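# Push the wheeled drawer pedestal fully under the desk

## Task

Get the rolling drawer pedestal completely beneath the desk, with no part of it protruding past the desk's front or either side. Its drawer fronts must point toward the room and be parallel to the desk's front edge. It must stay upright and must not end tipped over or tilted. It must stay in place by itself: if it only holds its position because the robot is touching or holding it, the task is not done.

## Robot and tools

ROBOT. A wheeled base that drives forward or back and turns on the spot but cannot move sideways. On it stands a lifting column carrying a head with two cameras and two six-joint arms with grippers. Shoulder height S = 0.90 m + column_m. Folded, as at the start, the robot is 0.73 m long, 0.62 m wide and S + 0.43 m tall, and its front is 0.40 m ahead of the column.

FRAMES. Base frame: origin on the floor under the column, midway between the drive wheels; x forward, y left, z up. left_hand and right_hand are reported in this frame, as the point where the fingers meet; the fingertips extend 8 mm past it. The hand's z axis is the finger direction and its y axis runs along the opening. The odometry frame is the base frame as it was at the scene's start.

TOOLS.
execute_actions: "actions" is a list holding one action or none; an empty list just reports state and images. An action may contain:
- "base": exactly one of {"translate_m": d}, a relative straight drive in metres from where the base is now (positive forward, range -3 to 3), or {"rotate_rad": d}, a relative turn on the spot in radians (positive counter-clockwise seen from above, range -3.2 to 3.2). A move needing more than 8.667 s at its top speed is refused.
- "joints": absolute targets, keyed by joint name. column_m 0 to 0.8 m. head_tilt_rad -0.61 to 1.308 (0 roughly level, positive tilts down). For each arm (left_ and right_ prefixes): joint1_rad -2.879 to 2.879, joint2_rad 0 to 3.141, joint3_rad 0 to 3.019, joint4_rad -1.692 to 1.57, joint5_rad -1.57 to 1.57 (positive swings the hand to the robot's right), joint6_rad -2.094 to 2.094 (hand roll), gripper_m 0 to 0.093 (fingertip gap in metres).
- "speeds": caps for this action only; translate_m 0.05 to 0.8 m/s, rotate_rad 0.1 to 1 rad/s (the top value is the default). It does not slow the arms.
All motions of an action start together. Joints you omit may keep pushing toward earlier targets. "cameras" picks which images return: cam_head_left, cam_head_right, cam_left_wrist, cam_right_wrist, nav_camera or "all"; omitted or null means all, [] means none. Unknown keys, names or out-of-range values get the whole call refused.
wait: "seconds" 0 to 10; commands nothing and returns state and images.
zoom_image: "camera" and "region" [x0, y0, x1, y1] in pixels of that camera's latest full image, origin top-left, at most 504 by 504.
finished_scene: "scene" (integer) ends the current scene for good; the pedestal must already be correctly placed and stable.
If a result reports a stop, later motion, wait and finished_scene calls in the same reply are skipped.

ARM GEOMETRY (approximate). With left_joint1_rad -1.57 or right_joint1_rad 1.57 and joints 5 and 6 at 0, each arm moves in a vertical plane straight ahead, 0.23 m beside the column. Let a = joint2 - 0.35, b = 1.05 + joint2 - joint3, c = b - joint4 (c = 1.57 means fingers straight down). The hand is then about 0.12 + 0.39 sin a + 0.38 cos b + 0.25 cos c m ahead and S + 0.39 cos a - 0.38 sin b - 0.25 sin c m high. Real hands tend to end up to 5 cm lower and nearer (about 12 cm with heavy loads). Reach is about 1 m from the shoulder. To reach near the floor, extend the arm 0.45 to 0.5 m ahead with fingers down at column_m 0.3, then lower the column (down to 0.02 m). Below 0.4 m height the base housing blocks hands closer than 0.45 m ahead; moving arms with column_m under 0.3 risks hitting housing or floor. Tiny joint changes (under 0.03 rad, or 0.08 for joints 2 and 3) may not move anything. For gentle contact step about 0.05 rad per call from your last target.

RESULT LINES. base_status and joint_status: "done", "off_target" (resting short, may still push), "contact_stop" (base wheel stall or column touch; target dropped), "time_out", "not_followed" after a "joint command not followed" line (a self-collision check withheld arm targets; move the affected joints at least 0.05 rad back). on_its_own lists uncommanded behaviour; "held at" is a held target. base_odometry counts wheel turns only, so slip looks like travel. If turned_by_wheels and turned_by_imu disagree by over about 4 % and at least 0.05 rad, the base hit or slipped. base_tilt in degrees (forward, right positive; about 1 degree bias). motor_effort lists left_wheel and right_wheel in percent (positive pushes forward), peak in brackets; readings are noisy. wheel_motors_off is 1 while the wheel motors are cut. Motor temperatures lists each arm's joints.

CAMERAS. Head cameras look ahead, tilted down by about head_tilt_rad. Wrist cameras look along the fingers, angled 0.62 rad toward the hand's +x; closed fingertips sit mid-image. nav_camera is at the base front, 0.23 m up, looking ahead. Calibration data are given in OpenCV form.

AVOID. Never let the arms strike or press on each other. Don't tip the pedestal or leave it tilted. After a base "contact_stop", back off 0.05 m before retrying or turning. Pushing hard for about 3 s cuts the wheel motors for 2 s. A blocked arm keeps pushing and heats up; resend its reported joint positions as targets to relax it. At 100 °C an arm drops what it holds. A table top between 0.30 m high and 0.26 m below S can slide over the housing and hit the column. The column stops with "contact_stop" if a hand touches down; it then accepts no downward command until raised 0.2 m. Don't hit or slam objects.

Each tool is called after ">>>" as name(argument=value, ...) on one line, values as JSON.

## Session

>>> execute_actions(actions=[])

Scene clock: 0.00 s.
Motor temperatures (°C, as the motors report them): left_arm=[20 18 19 21 20 18] | right_arm=[20 18 20 20 20 18]
base_odometry: x=+0.000 y=+0.000 heading=+0.000 (m, m, rad; odometry frame)
turned_by_wheels: +0.000 (rad since the last result)
turned_by_imu: +0.000 (rad since the last result)
base_tilt: forward=-0.1 right=-0.1 (deg)
base_status: not commanded
joint_positions: column_m=+0.555 head_tilt_rad=+0.865 left_joint1_rad=-1.581 left_joint2_rad=+0.877 left_joint3_rad=+0.413 left_joint4_rad=-0.967 left_joint5_rad=+0.040 left_joint6_rad=-0.053 left_gripper_m=+0.094 right_joint1_rad=+1.563 right_joint2_rad=+0.906 right_joint3_rad=+0.403 right_joint4_rad=-0.933 right_joint5_rad=-0.035 right_joint6_rad=+0.024 right_gripper_m=+0.095
joint_status: not commanded
wheel_motors_off: 0
motor_effort: left_wheel=+4 right_wheel=+3 (%)
left_hand: x=+0.1479 y=+0.2155 z=+1.2565 quat_wxyz=(+0.439, +0.028, -0.898, +0.009) (m; base frame)
right_hand: x=+0.1416 y=-0.2211 z=+1.2510 quat_wxyz=(+0.441, -0.021, -0.897, -0.008) (m; base frame)
pictures: cam_head_left, cam_head_right, cam_left_wrist, cam_right_wrist, nav_camera
camera_calibration (this result's frames):
cam_head_left: T_world_to_cam=[[-0.00193606, -0.999364, 0.0356006, -0.0112678], [-0.692042, -0.0243596, -0.721446, 1.13265], [0.721854, -0.0260339, -0.691555, 0.959182], [0, 0, 0, 1]] pos_world=[0.0914262, 0.0413014, 1.48087]
cam_head_right: T_world_to_cam=[[-0.000985093, -0.999727, 0.0233295, -0.0808022], [-0.696985, -0.0160428, -0.716906, 1.12474], [0.717085, -0.0169665, -0.696779, 0.970326], [0, 0, 0, 1]] pos_world=[0.088042, -0.0462731, 1.48432]
cam_left_wrist: T_world_to_cam=[[0.0634693, -0.997984, -0.000298586, 0.202248], [-0.0404174, -0.00286939, 0.999179, -1.24615], [-0.997165, -0.0634051, -0.040518, 0.336679], [0, 0, 0, 1]] pos_world=[0.272522, 0.219611, 1.25883]
cam_right_wrist: T_world_to_cam=[[-0.0439668, -0.998857, -0.0187284, -0.190097], [-0.0371118, -0.0171006, 0.999165, -1.24109], [-0.998343, 0.0446252, -0.0363176, 0.317957], [0, 0, 0, 1]] pos_world=[0.263014, -0.225292, 1.24804]
Images, in order (width x height): cam_head_left 672x504, cam_head_right 672x504, cam_left_wrist 504x504, cam_right_wrist 504x504, nav_camera 672x504.

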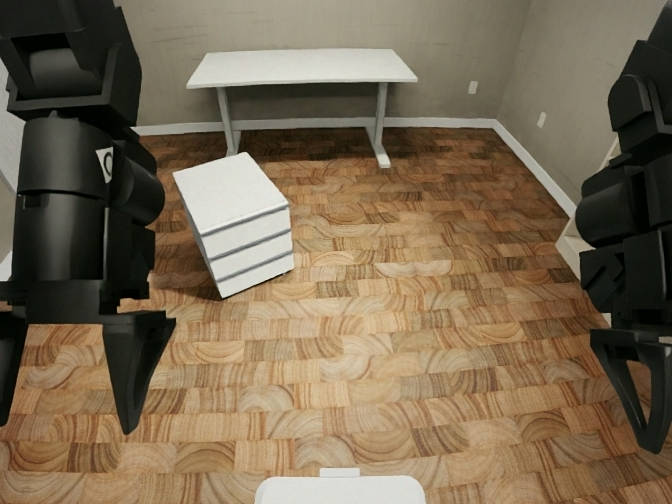

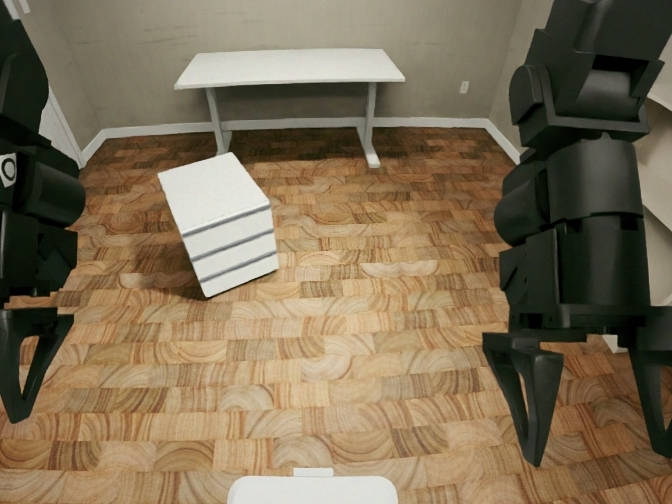

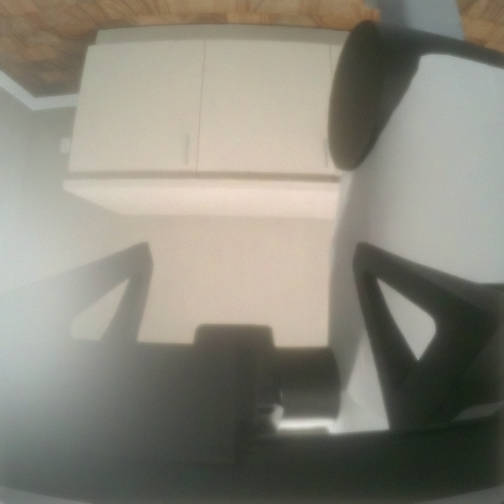

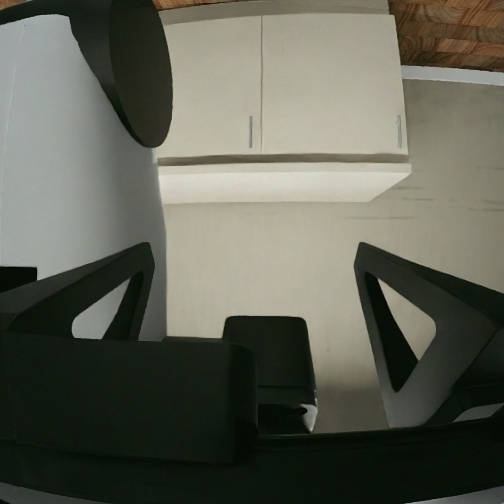

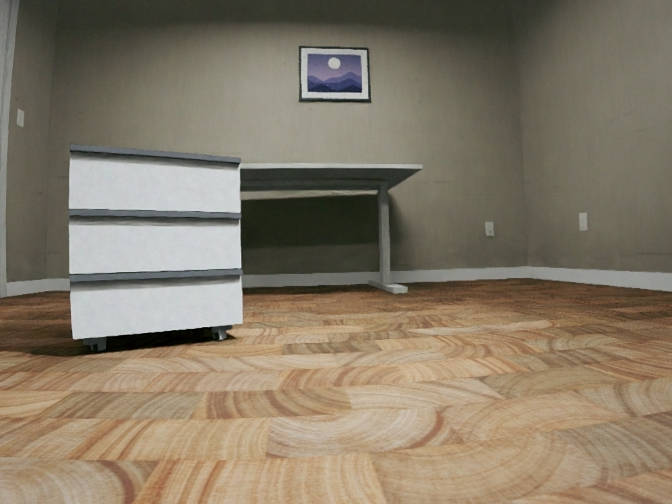

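>>> execute_actions(actions=[{"base":{"rotate_rad":0.68},"joints":{"head_tilt_rad":1.0}}], cameras=[])

>>> execute_actions(actions=[{"base":{"translate_m":0.9}}], cameras=[])

>>> execute_actions(actions=[{"base":{"rotate_rad":-0.6}}], cameras=["cam_head_left"])

>>> execute_actions(actions=[{"base":{"translate_m":0.4},"speeds":{"translate_m":0.1}}], cameras=["cam_head_left"])

Scene clock: 11.13 s.
Motor temperatures (°C, as the motors report them): left_arm=[20 18 19 21 20 18] | right_arm=[20 18 20 20 20 18]
base_odometry: x=+0.000 y=+0.000 heading=+0.679 (m, m, rad; odometry frame)
turned_by_wheels: +0.679 (rad since the last result)
turned_by_imu: +0.685 (rad since the last result)
base_tilt: forward=-0.1 right=+0.0 (deg)
base_status: done
joint_positions: column_m=+0.555 head_tilt_rad=+1.000 left_joint1_rad=-1.581 left_joint2_rad=+0.877 left_joint3_rad=+0.413 left_joint4_rad=-0.967 left_joint5_rad=+0.040 left_joint6_rad=-0.053 left_gripper_m=+0.094 right_joint1_rad=+1.563 right_joint2_rad=+0.906 right_joint3_rad=+0.403 right_joint4_rad=-0.933 right_joint5_rad=-0.035 right_joint6_rad=+0.024 right_gripper_m=+0.095
joint_status: all done
wheel_motors_off: 0
motor_effort: left_wheel=-4(35) right_wheel=+7(31) (%)
left_hand: x=+0.1479 y=+0.2155 z=+1.2565 quat_wxyz=(+0.439, +0.028, -0.898, +0.009) (m; base frame)
right_hand: x=+0.1416 y=-0.2211 z=+1.2510 quat_wxyz=(+0.441, -0.021, -0.897, -0.008) (m; base frame)
pictures: none
No camera images: the call's "cameras" was empty. Leave "cameras" out to get every camera's image.

Scene clock: 14.23 s.
Motor temperatures (°C, as the motors report them): left_arm=[20 18 19 21 20 18] | right_arm=[20 18 20 20 20 18]
base_odometry: x=+0.700 y=+0.565 heading=+0.679 (m, m, rad; odometry frame)
turned_by_wheels: +0.000 (rad since the last result)
turned_by_imu: +0.000 (rad since the last result)
base_tilt: forward=-0.1 right=+0.0 (deg)
base_status: done
joint_positions: column_m=+0.555 head_tilt_rad=+1.001 left_joint1_rad=-1.581 left_joint2_rad=+0.877 left_joint3_rad=+0.416 left_joint4_rad=-0.967 left_joint5_rad=+0.040 left_joint6_rad=-0.053 left_gripper_m=+0.094 right_joint1_rad=+1.563 right_joint2_rad=+0.906 right_joint3_rad=+0.405 right_joint4_rad=-0.933 right_joint5_rad=-0.035 right_joint6_rad=+0.024 right_gripper_m=+0.095
joint_status: not commanded
wheel_motors_off: 0
motor_effort: left_wheel=+0(48) right_wheel=+0(69) (%)
left_hand: x=+0.1493 y=+0.2155 z=+1.2561 quat_wxyz=(+0.437, +0.028, -0.899, +0.009) (m; base frame)
right_hand: x=+0.1427 y=-0.2211 z=+1.2507 quat_wxyz=(+0.440, -0.021, -0.898, -0.008) (m; base frame)
pictures: none
No camera images: the call's "cameras" was empty. Leave "cameras" out to get every camera's image.

Scene clock: 16.37 s.
Motor temperatures (°C, as the motors report them): left_arm=[20 18 19 21 20 18] | right_arm=[20 18 20 20 20 18]
base_odometry: x=+0.700 y=+0.565 heading=+0.080 (m, m, rad; odometry frame)
turned_by_wheels: -0.599 (rad since the last result)
turned_by_imu: -0.601 (rad since the last result)
base_tilt: forward=-0.1 right=+0.0 (deg)
base_status: done
joint_positions: column_m=+0.555 head_tilt_rad=+1.001 left_joint1_rad=-1.581 left_joint2_rad=+0.877 left_joint3_rad=+0.415 left_joint4_rad=-0.967 left_joint5_rad=+0.040 left_joint6_rad=-0.053 left_gripper_m=+0.094 right_joint1_rad=+1.563 right_joint2_rad=+0.906 right_joint3_rad=+0.405 right_joint4_rad=-0.933 right_joint5_rad=-0.035 right_joint6_rad=+0.024 right_gripper_m=+0.095
joint_status: not commanded
wheel_motors_off: 0
motor_effort: left_wheel=+4(35) right_wheel=-7(64) (%)
left_hand: x=+0.1489 y=+0.2155 z=+1.2562 quat_wxyz=(+0.438, +0.028, -0.899, +0.009) (m; base frame)
right_hand: x=+0.1427 y=-0.2211 z=+1.2507 quat_wxyz=(+0.440, -0.021, -0.898, -0.008) (m; base frame)
pictures: cam_head_left
camera_calibration (this result's frames):
cam_head_left: T_world_to_cam=[[0.00287562, -0.999364, 0.0355371, -0.0114104], [-0.78289, -0.0243596, -0.621683, 0.98346], [0.622154, -0.0260339, -0.782462, 1.10425], [0, 0, 0, 1]] pos_world=[0.0829618, 0.0413014, 1.47584]
Images, in order (width x height): cam_head_left 672x504.

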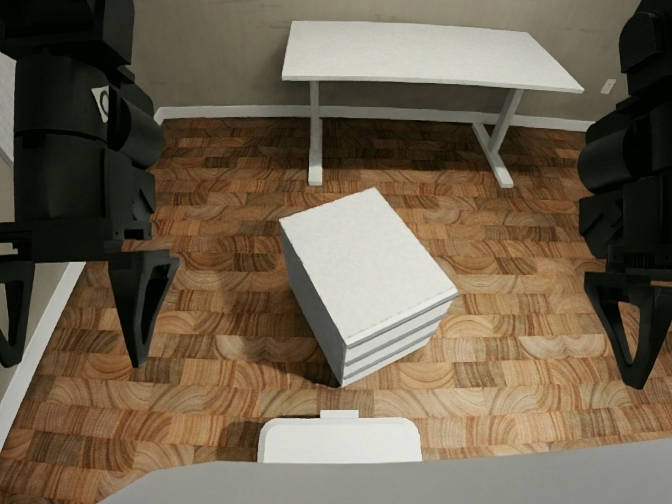

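Scene clock: 21.10 s.
Motor temperatures (°C, as the motors report them): left_arm=[20 19 19 21 20 18] | right_arm=[20 18 20 20 20 18]
base_odometry: x=+1.099 y=+0.597 heading=+0.079 (m, m, rad; odometry frame)
turned_by_wheels: -0.001 (rad since the last result)
turned_by_imu: +0.000 (rad since the last result)
base_tilt: forward=-0.1 right=-0.1 (deg)
base_status: done
joint_positions: column_m=+0.555 head_tilt_rad=+1.002 left_joint1_rad=-1.581 left_joint2_rad=+0.875 left_joint3_rad=+0.414 left_joint4_rad=-0.967 left_joint5_rad=+0.040 left_joint6_rad=-0.053 left_gripper_m=+0.094 right_joint1_rad=+1.563 right_joint2_rad=+0.904 right_joint3_rad=+0.403 right_joint4_rad=-0.933 right_joint5_rad=-0.035 right_joint6_rad=+0.024 right_gripper_m=+0.095
joint_status: not commanded
wheel_motors_off: 0
motor_effort: left_wheel=+0(55) right_wheel=+3(82) (%)
left_hand: x=+0.1486 y=+0.2155 z=+1.2564 quat_wxyz=(+0.437, +0.028, -0.899, +0.009) (m; base frame)
right_hand: x=+0.1422 y=-0.2211 z=+1.2510 quat_wxyz=(+0.440, -0.021, -0.898, -0.008) (m; base frame)
pictures: cam_head_left
camera_calibration (this result's frames):
cam_head_left: T_world_to_cam=[[0.00291682, -0.999364, 0.0355337, -0.0114073], [-0.78361, -0.0243596, -0.620775, 0.982097], [0.621246, -0.0260339, -0.783183, 1.1054], [0, 0, 0, 1]] pos_world=[0.0828863, 0.0413014, 1.4758]
Images, in order (width x height): cam_head_left 672x504.

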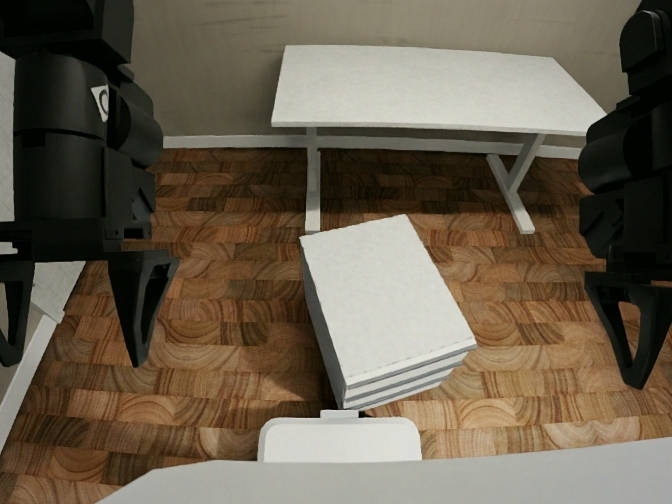

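>>> execute_actions(actions=[{"base":{"translate_m":0.27},"speeds":{"translate_m":0.12}}], cameras=["cam_head_left"])

Scene clock: 28.67 s.
Motor temperatures (°C, as the motors report them): left_arm=[20 19 19 21 20 18] | right_arm=[20 18 20 20 20 18]
base_odometry: x=+1.368 y=+0.618 heading=+0.079 (m, m, rad; odometry frame)
turned_by_wheels: +0.000 (rad since the last result)
turned_by_imu: +0.001 (rad since the last result)
base_tilt: forward=+0.0 right=-0.1 (deg)
base_status: done
joint_positions: column_m=+0.555 head_tilt_rad=+1.002 left_joint1_rad=-1.581 left_joint2_rad=+0.875 left_joint3_rad=+0.413 left_joint4_rad=-0.967 left_joint5_rad=+0.040 left_joint6_rad=-0.053 left_gripper_m=+0.094 right_joint1_rad=+1.563 right_joint2_rad=+0.904 right_joint3_rad=+0.402 right_joint4_rad=-0.933 right_joint5_rad=-0.035 right_joint6_rad=+0.024 right_gripper_m=+0.095
joint_status: not commanded
wheel_motors_off: 0
motor_effort: left_wheel=+0(46) right_wheel=+0(57) (%)
left_hand: x=+0.1484 y=+0.2155 z=+1.2565 quat_wxyz=(+0.438, +0.028, -0.899, +0.009) (m; base frame)
right_hand: x=+0.1418 y=-0.2211 z=+1.2511 quat_wxyz=(+0.440, -0.021, -0.898, -0.008) (m; base frame)
pictures: cam_head_left
camera_calibration (this result's frames):
cam_head_left: T_world_to_cam=[[0.00291682, -0.999364, 0.0355337, -0.0114073], [-0.78361, -0.0243596, -0.620775, 0.982097], [0.621246, -0.0260339, -0.783183, 1.1054], [0, 0, 0, 1]] pos_world=[0.0828863, 0.0413014, 1.4758]
Images, in order (width x height): cam_head_left 672x504.

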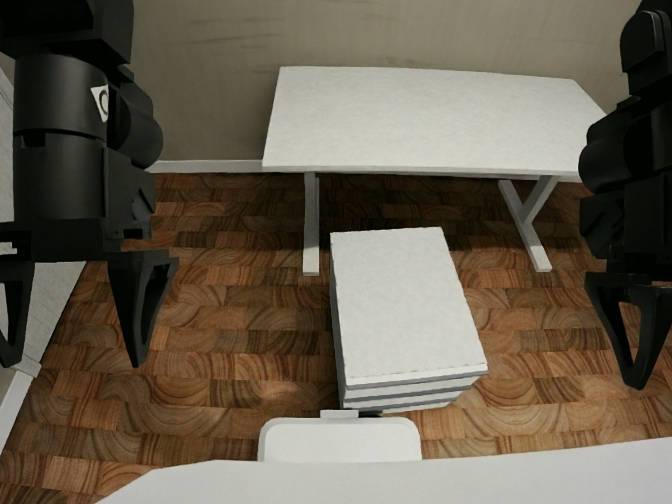

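>>> execute_actions(actions=[{"base":{"translate_m":-0.05}}], cameras=[])

>>> execute_actions(actions=[{"base":{"rotate_rad":0.8}}], cameras=[])

>>> execute_actions(actions=[{"base":{"translate_m":-0.28}}], cameras=[])

>>> execute_actions(actions=[{"base":{"rotate_rad":-0.815}}], cameras=[])

>>> execute_actions(actions=[{"base":{"translate_m":0.55},"speeds":{"translate_m":0.12}}], cameras=["cam_head_left"])

Scene clock: 36.27 s.
Motor temperatures (°C, as the motors report them): left_arm=[20 19 19 21 20 18] | right_arm=[20 18 20 20 20 18]
base_odometry: x=+1.318 y=+0.614 heading=+0.079 (m, m, rad; odometry frame)
turned_by_wheels: +0.000 (rad since the last result)
turned_by_imu: +0.001 (rad since the last result)
base_tilt: forward=+0.0 right=-0.1 (deg)
base_status: done
joint_positions: column_m=+0.555 head_tilt_rad=+1.002 left_joint1_rad=-1.581 left_joint2_rad=+0.875 left_joint3_rad=+0.412 left_joint4_rad=-0.967 left_joint5_rad=+0.040 left_joint6_rad=-0.053 left_gripper_m=+0.094 right_joint1_rad=+1.563 right_joint2_rad=+0.904 right_joint3_rad=+0.401 right_joint4_rad=-0.933 right_joint5_rad=-0.035 right_joint6_rad=+0.024 right_gripper_m=+0.095
joint_status: not commanded
wheel_motors_off: 0
motor_effort: left_wheel=+0(29) right_wheel=+0(34) (%)
left_hand: x=+0.1476 y=+0.2155 z=+1.2567 quat_wxyz=(+0.438, +0.028, -0.898, +0.009) (m; base frame)
right_hand: x=+0.1410 y=-0.2211 z=+1.2514 quat_wxyz=(+0.441, -0.021, -0.897, -0.008) (m; base frame)
pictures: none
No camera images: the call's "cameras" was empty. Leave "cameras" out to get every camera's image.

Scene clock: 38.63 s.
Motor temperatures (°C, as the motors report them): left_arm=[20 19 19 21 20 18] | right_arm=[20 18 20 20 20 18]
base_odometry: x=+1.318 y=+0.614 heading=+0.878 (m, m, rad; odometry frame)
turned_by_wheels: +0.799 (rad since the last result)
turned_by_imu: +0.804 (rad since the last result)
base_tilt: forward=-0.1 right=-0.1 (deg)
base_status: done
joint_positions: column_m=+0.555 head_tilt_rad=+1.002 left_joint1_rad=-1.581 left_joint2_rad=+0.875 left_joint3_rad=+0.412 left_joint4_rad=-0.967 left_joint5_rad=+0.040 left_joint6_rad=-0.053 left_gripper_m=+0.094 right_joint1_rad=+1.563 right_joint2_rad=+0.904 right_joint3_rad=+0.402 right_joint4_rad=-0.933 right_joint5_rad=-0.035 right_joint6_rad=+0.024 right_gripper_m=+0.095
joint_status: not commanded
wheel_motors_off: 0
motor_effort: left_wheel=-5(51) right_wheel=+6(41) (%)
left_hand: x=+0.1476 y=+0.2155 z=+1.2567 quat_wxyz=(+0.438, +0.028, -0.898, +0.009) (m; base frame)
right_hand: x=+0.1414 y=-0.2211 z=+1.2513 quat_wxyz=(+0.440, -0.021, -0.898, -0.008) (m; base frame)
pictures: none
No camera images: the call's "cameras" was empty. Leave "cameras" out to get every camera's image.

Scene clock: 40.60 s.
Motor temperatures (°C, as the motors report them): left_arm=[20 19 19 21 20 18] | right_arm=[20 18 20 20 20 18]
base_odometry: x=+1.139 y=+0.399 heading=+0.879 (m, m, rad; odometry frame)
turned_by_wheels: +0.001 (rad since the last result)
turned_by_imu: +0.002 (rad since the last result)
base_tilt: forward=-0.1 right=-0.1 (deg)
base_status: done
joint_positions: column_m=+0.555 head_tilt_rad=+1.002 left_joint1_rad=-1.581 left_joint2_rad=+0.875 left_joint3_rad=+0.411 left_joint4_rad=-0.967 left_joint5_rad=+0.040 left_joint6_rad=-0.053 left_gripper_m=+0.094 right_joint1_rad=+1.563 right_joint2_rad=+0.904 right_joint3_rad=+0.400 right_joint4_rad=-0.933 right_joint5_rad=-0.035 right_joint6_rad=+0.024 right_gripper_m=+0.095
joint_status: not commanded
wheel_motors_off: 0
motor_effort: left_wheel=+0(52) right_wheel=-1(58) (%)
left_hand: x=+0.1472 y=+0.2156 z=+1.2569 quat_wxyz=(+0.439, +0.028, -0.898, +0.009) (m; base frame)
right_hand: x=+0.1406 y=-0.2211 z=+1.2516 quat_wxyz=(+0.441, -0.021, -0.897, -0.008) (m; base frame)
pictures: none
No camera images: the call's "cameras" was empty. Leave "cameras" out to get every camera's image.

Scene clock: 43.00 s.
Motor temperatures (°C, as the motors report them): left_arm=[20 19 19 21 20 18] | right_arm=[20 18 20 20 20 18]
base_odometry: x=+1.139 y=+0.399 heading=+0.065 (m, m, rad; odometry frame)
turned_by_wheels: -0.814 (rad since the last result)
turned_by_imu: -0.818 (rad since the last result)
base_tilt: forward=-0.1 right=+0.0 (deg)
base_status: done
joint_positions: column_m=+0.555 head_tilt_rad=+1.002 left_joint1_rad=-1.581 left_joint2_rad=+0.875 left_joint3_rad=+0.413 left_joint4_rad=-0.967 left_joint5_rad=+0.040 left_joint6_rad=-0.053 left_gripper_m=+0.094 right_joint1_rad=+1.563 right_joint2_rad=+0.904 right_joint3_rad=+0.400 right_joint4_rad=-0.933 right_joint5_rad=-0.035 right_joint6_rad=+0.024 right_gripper_m=+0.095
joint_status: not commanded
wheel_motors_off: 0
motor_effort: left_wheel=+5(52) right_wheel=-7(43) (%)
left_hand: x=+0.1484 y=+0.2155 z=+1.2565 quat_wxyz=(+0.438, +0.028, -0.899, +0.009) (m; base frame)
right_hand: x=+0.1406 y=-0.2211 z=+1.2516 quat_wxyz=(+0.441, -0.021, -0.897, -0.008) (m; base frame)
pictures: none
No camera images: the call's "cameras" was empty. Leave "cameras" out to get every camera's image.

Scene clock: 48.30 s.
Motor temperatures (°C, as the motors report them): left_arm=[20 19 19 21 20 18] | right_arm=[20 18 20 20 20 18]
base_odometry: x=+1.688 y=+0.434 heading=+0.065 (m, m, rad; odometry frame)
turned_by_wheels: +0.000 (rad since the last result)
turned_by_imu: +0.001 (rad since the last result)
base_tilt: forward=+0.0 right=+0.0 (deg)
base_status: done
joint_positions: column_m=+0.555 head_tilt_rad=+1.002 left_joint1_rad=-1.581 left_joint2_rad=+0.874 left_joint3_rad=+0.413 left_joint4_rad=-0.967 left_joint5_rad=+0.040 left_joint6_rad=-0.053 left_gripper_m=+0.094 right_joint1_rad=+1.563 right_joint2_rad=+0.904 right_joint3_rad=+0.402 right_joint4_rad=-0.932 right_joint5_rad=-0.035 right_joint6_rad=+0.024 right_gripper_m=+0.095
joint_status: not commanded
wheel_motors_off: 0
motor_effort: left_wheel=-2(56) right_wheel=+2(75) (%)
left_hand: x=+0.1485 y=+0.2155 z=+1.2566 quat_wxyz=(+0.437, +0.028, -0.899, +0.009) (m; base frame)
right_hand: x=+0.1420 y=-0.2211 z=+1.2511 quat_wxyz=(+0.440, -0.021, -0.898, -0.008) (m; base frame)
pictures: cam_head_left
camera_calibration (this result's frames):
cam_head_left: T_world_to_cam=[[0.00294014, -0.999364, 0.0355318, -0.0114055], [-0.784017, -0.0243596, -0.620261, 0.981324], [0.620732, -0.0260339, -0.783591, 1.10606], [0, 0, 0, 1]] pos_world=[0.0828436, 0.0413014, 1.47578]
Images, in order (width x height): cam_head_left 672x504.

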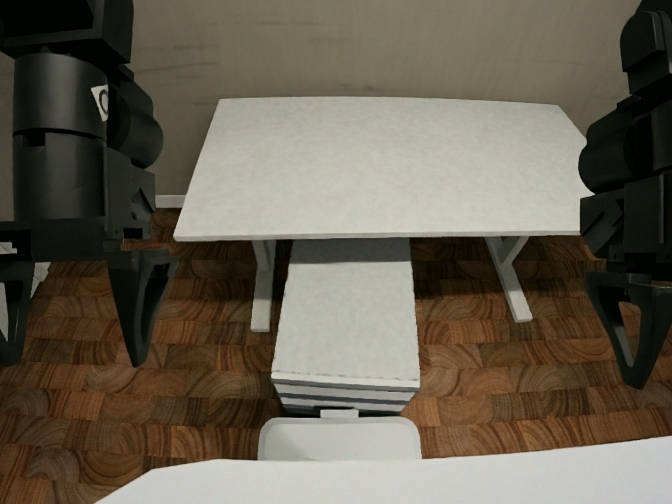

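>>> execute_actions(actions=[{"base":{"translate_m":0.28},"speeds":{"translate_m":0.12}}], cameras=["cam_head_left"])

Scene clock: 53.73 s.
Motor temperatures (°C, as the motors report them): left_arm=[20 19 19 21 20 18] | right_arm=[20 18 20 20 20 18]
base_odometry: x=+1.968 y=+0.452 heading=+0.065 (m, m, rad; odometry frame)
turned_by_wheels: +0.000 (rad since the last result)
turned_by_imu: +0.002 (rad since the last result)
base_tilt: forward=+0.0 right=+0.0 (deg)
base_status: done
joint_positions: column_m=+0.555 head_tilt_rad=+1.002 left_joint1_rad=-1.581 left_joint2_rad=+0.874 left_joint3_rad=+0.414 left_joint4_rad=-0.967 left_joint5_rad=+0.040 left_joint6_rad=-0.053 left_gripper_m=+0.094 right_joint1_rad=+1.563 right_joint2_rad=+0.904 right_joint3_rad=+0.403 right_joint4_rad=-0.932 right_joint5_rad=-0.035 right_joint6_rad=+0.024 right_gripper_m=+0.095
joint_status: not commanded
wheel_motors_off: 0
motor_effort: left_wheel=-1(46) right_wheel=+0(61) (%)
left_hand: x=+0.1487 y=+0.2155 z=+1.2565 quat_wxyz=(+0.437, +0.028, -0.899, +0.009) (m; base frame)
right_hand: x=+0.1422 y=-0.2211 z=+1.2510 quat_wxyz=(+0.440, -0.021, -0.898, -0.008) (m; base frame)
pictures: cam_head_left
camera_calibration (this result's frames):
cam_head_left: T_world_to_cam=[[0.00294015, -0.999364, 0.0355318, -0.0114055], [-0.784018, -0.0243596, -0.62026, 0.981324], [0.620732, -0.0260339, -0.783591, 1.10606], [0, 0, 0, 1]] pos_world=[0.0828436, 0.0413014, 1.47578]
Images, in order (width x height): cam_head_left 672x504.

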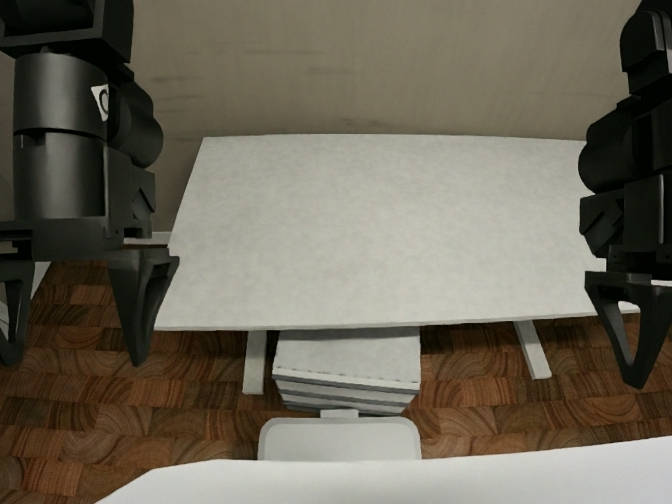

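>>> execute_actions(actions=[{"base":{"translate_m":-0.06}}], cameras=[])

>>> execute_actions(actions=[{"base":{"rotate_rad":0.7}}], cameras=[])

>>> execute_actions(actions=[{"base":{"translate_m":-0.21}}], cameras=[])

>>> execute_actions(actions=[{"base":{"rotate_rad":-0.675}}], cameras=[])

>>> execute_actions(actions=[{"base":{"translate_m":0.38},"speeds":{"translate_m":0.12}}], cameras=["cam_head_left"])

Scene clock: 59.03 s.
Motor temperatures (°C, as the motors report them): left_arm=[20 19 19 21 20 18] | right_arm=[20 18 20 20 20 18]
base_odometry: x=+1.908 y=+0.448 heading=+0.065 (m, m, rad; odometry frame)
turned_by_wheels: +0.000 (rad since the last result)
turned_by_imu: +0.001 (rad since the last result)
base_tilt: forward=-0.1 right=+0.0 (deg)
base_status: done
joint_positions: column_m=+0.555 head_tilt_rad=+1.002 left_joint1_rad=-1.581 left_joint2_rad=+0.874 left_joint3_rad=+0.411 left_joint4_rad=-0.967 left_joint5_rad=+0.040 left_joint6_rad=-0.053 left_gripper_m=+0.094 right_joint1_rad=+1.563 right_joint2_rad=+0.904 right_joint3_rad=+0.401 right_joint4_rad=-0.932 right_joint5_rad=-0.035 right_joint6_rad=+0.024 right_gripper_m=+0.095
joint_status: not commanded
wheel_motors_off: 0
motor_effort: left_wheel=+1(27) right_wheel=+0(36) (%)
left_hand: x=+0.1475 y=+0.2156 z=+1.2569 quat_wxyz=(+0.438, +0.028, -0.898, +0.009) (m; base frame)
right_hand: x=+0.1410 y=-0.2211 z=+1.2514 quat_wxyz=(+0.441, -0.021, -0.897, -0.008) (m; base frame)
pictures: none
No camera images: the call's "cameras" was empty. Leave "cameras" out to get every camera's image.

Scene clock: 61.30 s.
Motor temperatures (°C, as the motors report them): left_arm=[20 19 19 21 20 18] | right_arm=[20 18 20 20 20 18]
base_odometry: x=+1.908 y=+0.448 heading=+0.764 (m, m, rad; odometry frame)
turned_by_wheels: +0.699 (rad since the last result)
turned_by_imu: +0.703 (rad since the last result)
base_tilt: forward=+0.0 right=-0.1 (deg)
base_status: done
joint_positions: column_m=+0.555 head_tilt_rad=+1.002 left_joint1_rad=-1.581 left_joint2_rad=+0.874 left_joint3_rad=+0.411 left_joint4_rad=-0.967 left_joint5_rad=+0.040 left_joint6_rad=-0.053 left_gripper_m=+0.094 right_joint1_rad=+1.563 right_joint2_rad=+0.904 right_joint3_rad=+0.401 right_joint4_rad=-0.932 right_joint5_rad=-0.035 right_joint6_rad=+0.024 right_gripper_m=+0.095
joint_status: not commanded
wheel_motors_off: 0
motor_effort: left_wheel=-6(52) right_wheel=+7(46) (%)
left_hand: x=+0.1475 y=+0.2156 z=+1.2569 quat_wxyz=(+0.438, +0.028, -0.898, +0.009) (m; base frame)
right_hand: x=+0.1412 y=-0.2211 z=+1.2513 quat_wxyz=(+0.440, -0.021, -0.898, -0.008) (m; base frame)
pictures: none
No camera images: the call's "cameras" was empty. Leave "cameras" out to get every camera's image.

Scene clock: 63.07 s.
Motor temperatures (°C, as the motors report them): left_arm=[20 19 19 21 20 18] | right_arm=[20 18 20 20 20 18]
base_odometry: x=+1.756 y=+0.303 heading=+0.765 (m, m, rad; odometry frame)
turned_by_wheels: +0.001 (rad since the last result)
turned_by_imu: +0.002 (rad since the last result)
base_tilt: forward=+0.1 right=-0.1 (deg)
base_status: done
joint_positions: column_m=+0.555 head_tilt_rad=+1.002 left_joint1_rad=-1.581 left_joint2_rad=+0.874 left_joint3_rad=+0.411 left_joint4_rad=-0.967 left_joint5_rad=+0.040 left_joint6_rad=-0.053 left_gripper_m=+0.094 right_joint1_rad=+1.563 right_joint2_rad=+0.904 right_joint3_rad=+0.400 right_joint4_rad=-0.932 right_joint5_rad=-0.035 right_joint6_rad=+0.024 right_gripper_m=+0.095
joint_status: not commanded
wheel_motors_off: 0
motor_effort: left_wheel=+0(53) right_wheel=-2(60) (%)
left_hand: x=+0.1475 y=+0.2156 z=+1.2569 quat_wxyz=(+0.438, +0.028, -0.898, +0.009) (m; base frame)
right_hand: x=+0.1408 y=-0.2211 z=+1.2515 quat_wxyz=(+0.441, -0.021, -0.897, -0.008) (m; base frame)
pictures: none
No camera images: the call's "cameras" was empty. Leave "cameras" out to get every camera's image.

Scene clock: 65.30 s.
Motor temperatures (°C, as the motors report them): left_arm=[20 19 19 21 20 18] | right_arm=[20 18 20 20 20 18]
base_odometry: x=+1.756 y=+0.303 heading=+0.091 (m, m, rad; odometry frame)
turned_by_wheels: -0.674 (rad since the last result)
turned_by_imu: -0.677 (rad since the last result)
base_tilt: forward=+0.0 right=-0.1 (deg)
base_status: done
joint_positions: column_m=+0.555 head_tilt_rad=+1.002 left_joint1_rad=-1.581 left_joint2_rad=+0.874 left_joint3_rad=+0.413 left_joint4_rad=-0.967 left_joint5_rad=+0.040 left_joint6_rad=-0.053 left_gripper_m=+0.094 right_joint1_rad=+1.563 right_joint2_rad=+0.904 right_joint3_rad=+0.400 right_joint4_rad=-0.932 right_joint5_rad=-0.035 right_joint6_rad=+0.024 right_gripper_m=+0.095
joint_status: not commanded
wheel_motors_off: 0
motor_effort: left_wheel=+5(53) right_wheel=-6(43) (%)
left_hand: x=+0.1481 y=+0.2155 z=+1.2567 quat_wxyz=(+0.438, +0.028, -0.899, +0.009) (m; base frame)
right_hand: x=+0.1408 y=-0.2211 z=+1.2515 quat_wxyz=(+0.441, -0.021, -0.897, -0.008) (m; base frame)
pictures: none
No camera images: the call's "cameras" was empty. Leave "cameras" out to get every camera's image.

Scene clock: 69.23 s.
Motor temperatures (°C, as the motors report them): left_arm=[20 19 19 21 20 18] | right_arm=[20 18 20 20 20 18]
base_odometry: x=+2.135 y=+0.337 heading=+0.090 (m, m, rad; odometry frame)
turned_by_wheels: -0.001 (rad since the last result)
turned_by_imu: +0.000 (rad since the last result)
base_tilt: forward=-0.1 right=+0.0 (deg)
base_status: done
joint_positions: column_m=+0.555 head_tilt_rad=+1.003 left_joint1_rad=-1.581 left_joint2_rad=+0.874 left_joint3_rad=+0.415 left_joint4_rad=-0.967 left_joint5_rad=+0.040 left_joint6_rad=-0.053 left_gripper_m=+0.094 right_joint1_rad=+1.563 right_joint2_rad=+0.903 right_joint3_rad=+0.403 right_joint4_rad=-0.932 right_joint5_rad=-0.035 right_joint6_rad=+0.024 right_gripper_m=+0.095
joint_status: not commanded
wheel_motors_off: 0
motor_effort: left_wheel=-1(55) right_wheel=+2(63) (%)
left_hand: x=+0.1493 y=+0.2155 z=+1.2563 quat_wxyz=(+0.437, +0.028, -0.899, +0.009) (m; base frame)
right_hand: x=+0.1423 y=-0.2211 z=+1.2510 quat_wxyz=(+0.439, -0.021, -0.898, -0.008) (m; base frame)
pictures: cam_head_left
camera_calibration (this result's frames):
cam_head_left: T_world_to_cam=[[0.00294837, -0.999364, 0.0355311, -0.0114049], [-0.784161, -0.0243596, -0.620079, 0.981052], [0.62055, -0.0260339, -0.783734, 1.10629], [0, 0, 0, 1]] pos_world=[0.0828285, 0.0413014, 1.47577]
Images, in order (width x height): cam_head_left 672x504.

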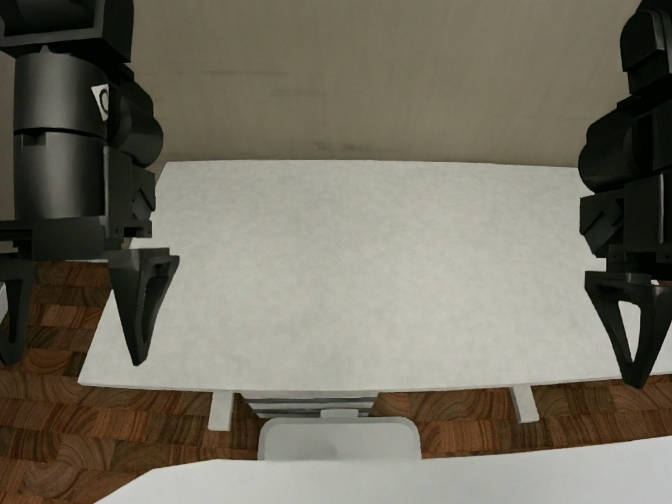

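>>> execute_actions(actions=[{"base":{"translate_m":-0.2}}], cameras=["cam_head_left"])

>>> finished_scene(scene=2)

Scene clock: 72.93 s.
Motor temperatures (°C, as the motors report them): left_arm=[20 19 19 21 20 18] | right_arm=[20 18 20 20 20 18]
base_odometry: x=+1.936 y=+0.319 heading=+0.090 (m, m, rad; odometry frame)
turned_by_wheels: +0.000 (rad since the last result)
turned_by_imu: +0.001 (rad since the last result)
base_tilt: forward=+0.0 right=-0.1 (deg)
base_status: done
joint_positions: column_m=+0.555 head_tilt_rad=+1.003 left_joint1_rad=-1.581 left_joint2_rad=+0.873 left_joint3_rad=+0.411 left_joint4_rad=-0.967 left_joint5_rad=+0.040 left_joint6_rad=-0.053 left_gripper_m=+0.094 right_joint1_rad=+1.563 right_joint2_rad=+0.903 right_joint3_rad=+0.400 right_joint4_rad=-0.932 right_joint5_rad=-0.035 right_joint6_rad=+0.024 right_gripper_m=+0.095
joint_status: not commanded
wheel_motors_off: 0
motor_effort: left_wheel=-2(31) right_wheel=-2(45) (%)
left_hand: x=+0.1478 y=+0.2155 z=+1.2569 quat_wxyz=(+0.438, +0.028, -0.899, +0.009) (m; base frame)
right_hand: x=+0.1408 y=-0.2211 z=+1.2516 quat_wxyz=(+0.440, -0.021, -0.898, -0.008) (m; base frame)
pictures: cam_head_left
camera_calibration (this result's frames):
cam_head_left: T_world_to_cam=[[0.00294838, -0.999364, 0.0355311, -0.0114049], [-0.784161, -0.0243596, -0.620079, 0.981052], [0.62055, -0.0260339, -0.783735, 1.10629], [0, 0, 0, 1]] pos_world=[0.0828285, 0.0413014, 1.47577]
Images, in order (width x height): cam_head_left 672x504.

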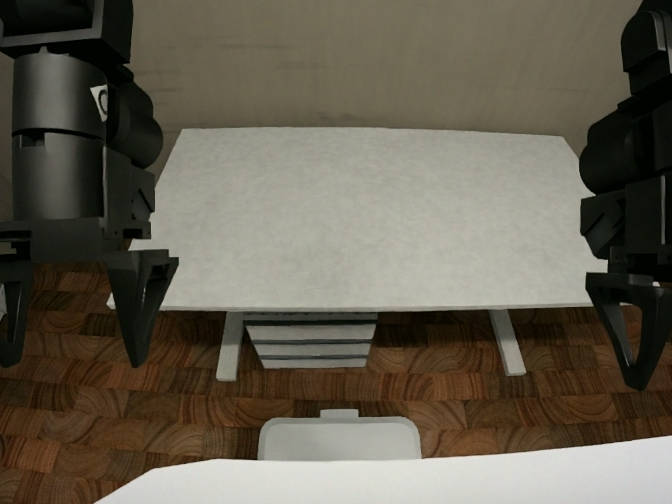

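The scene is finished: the task was done.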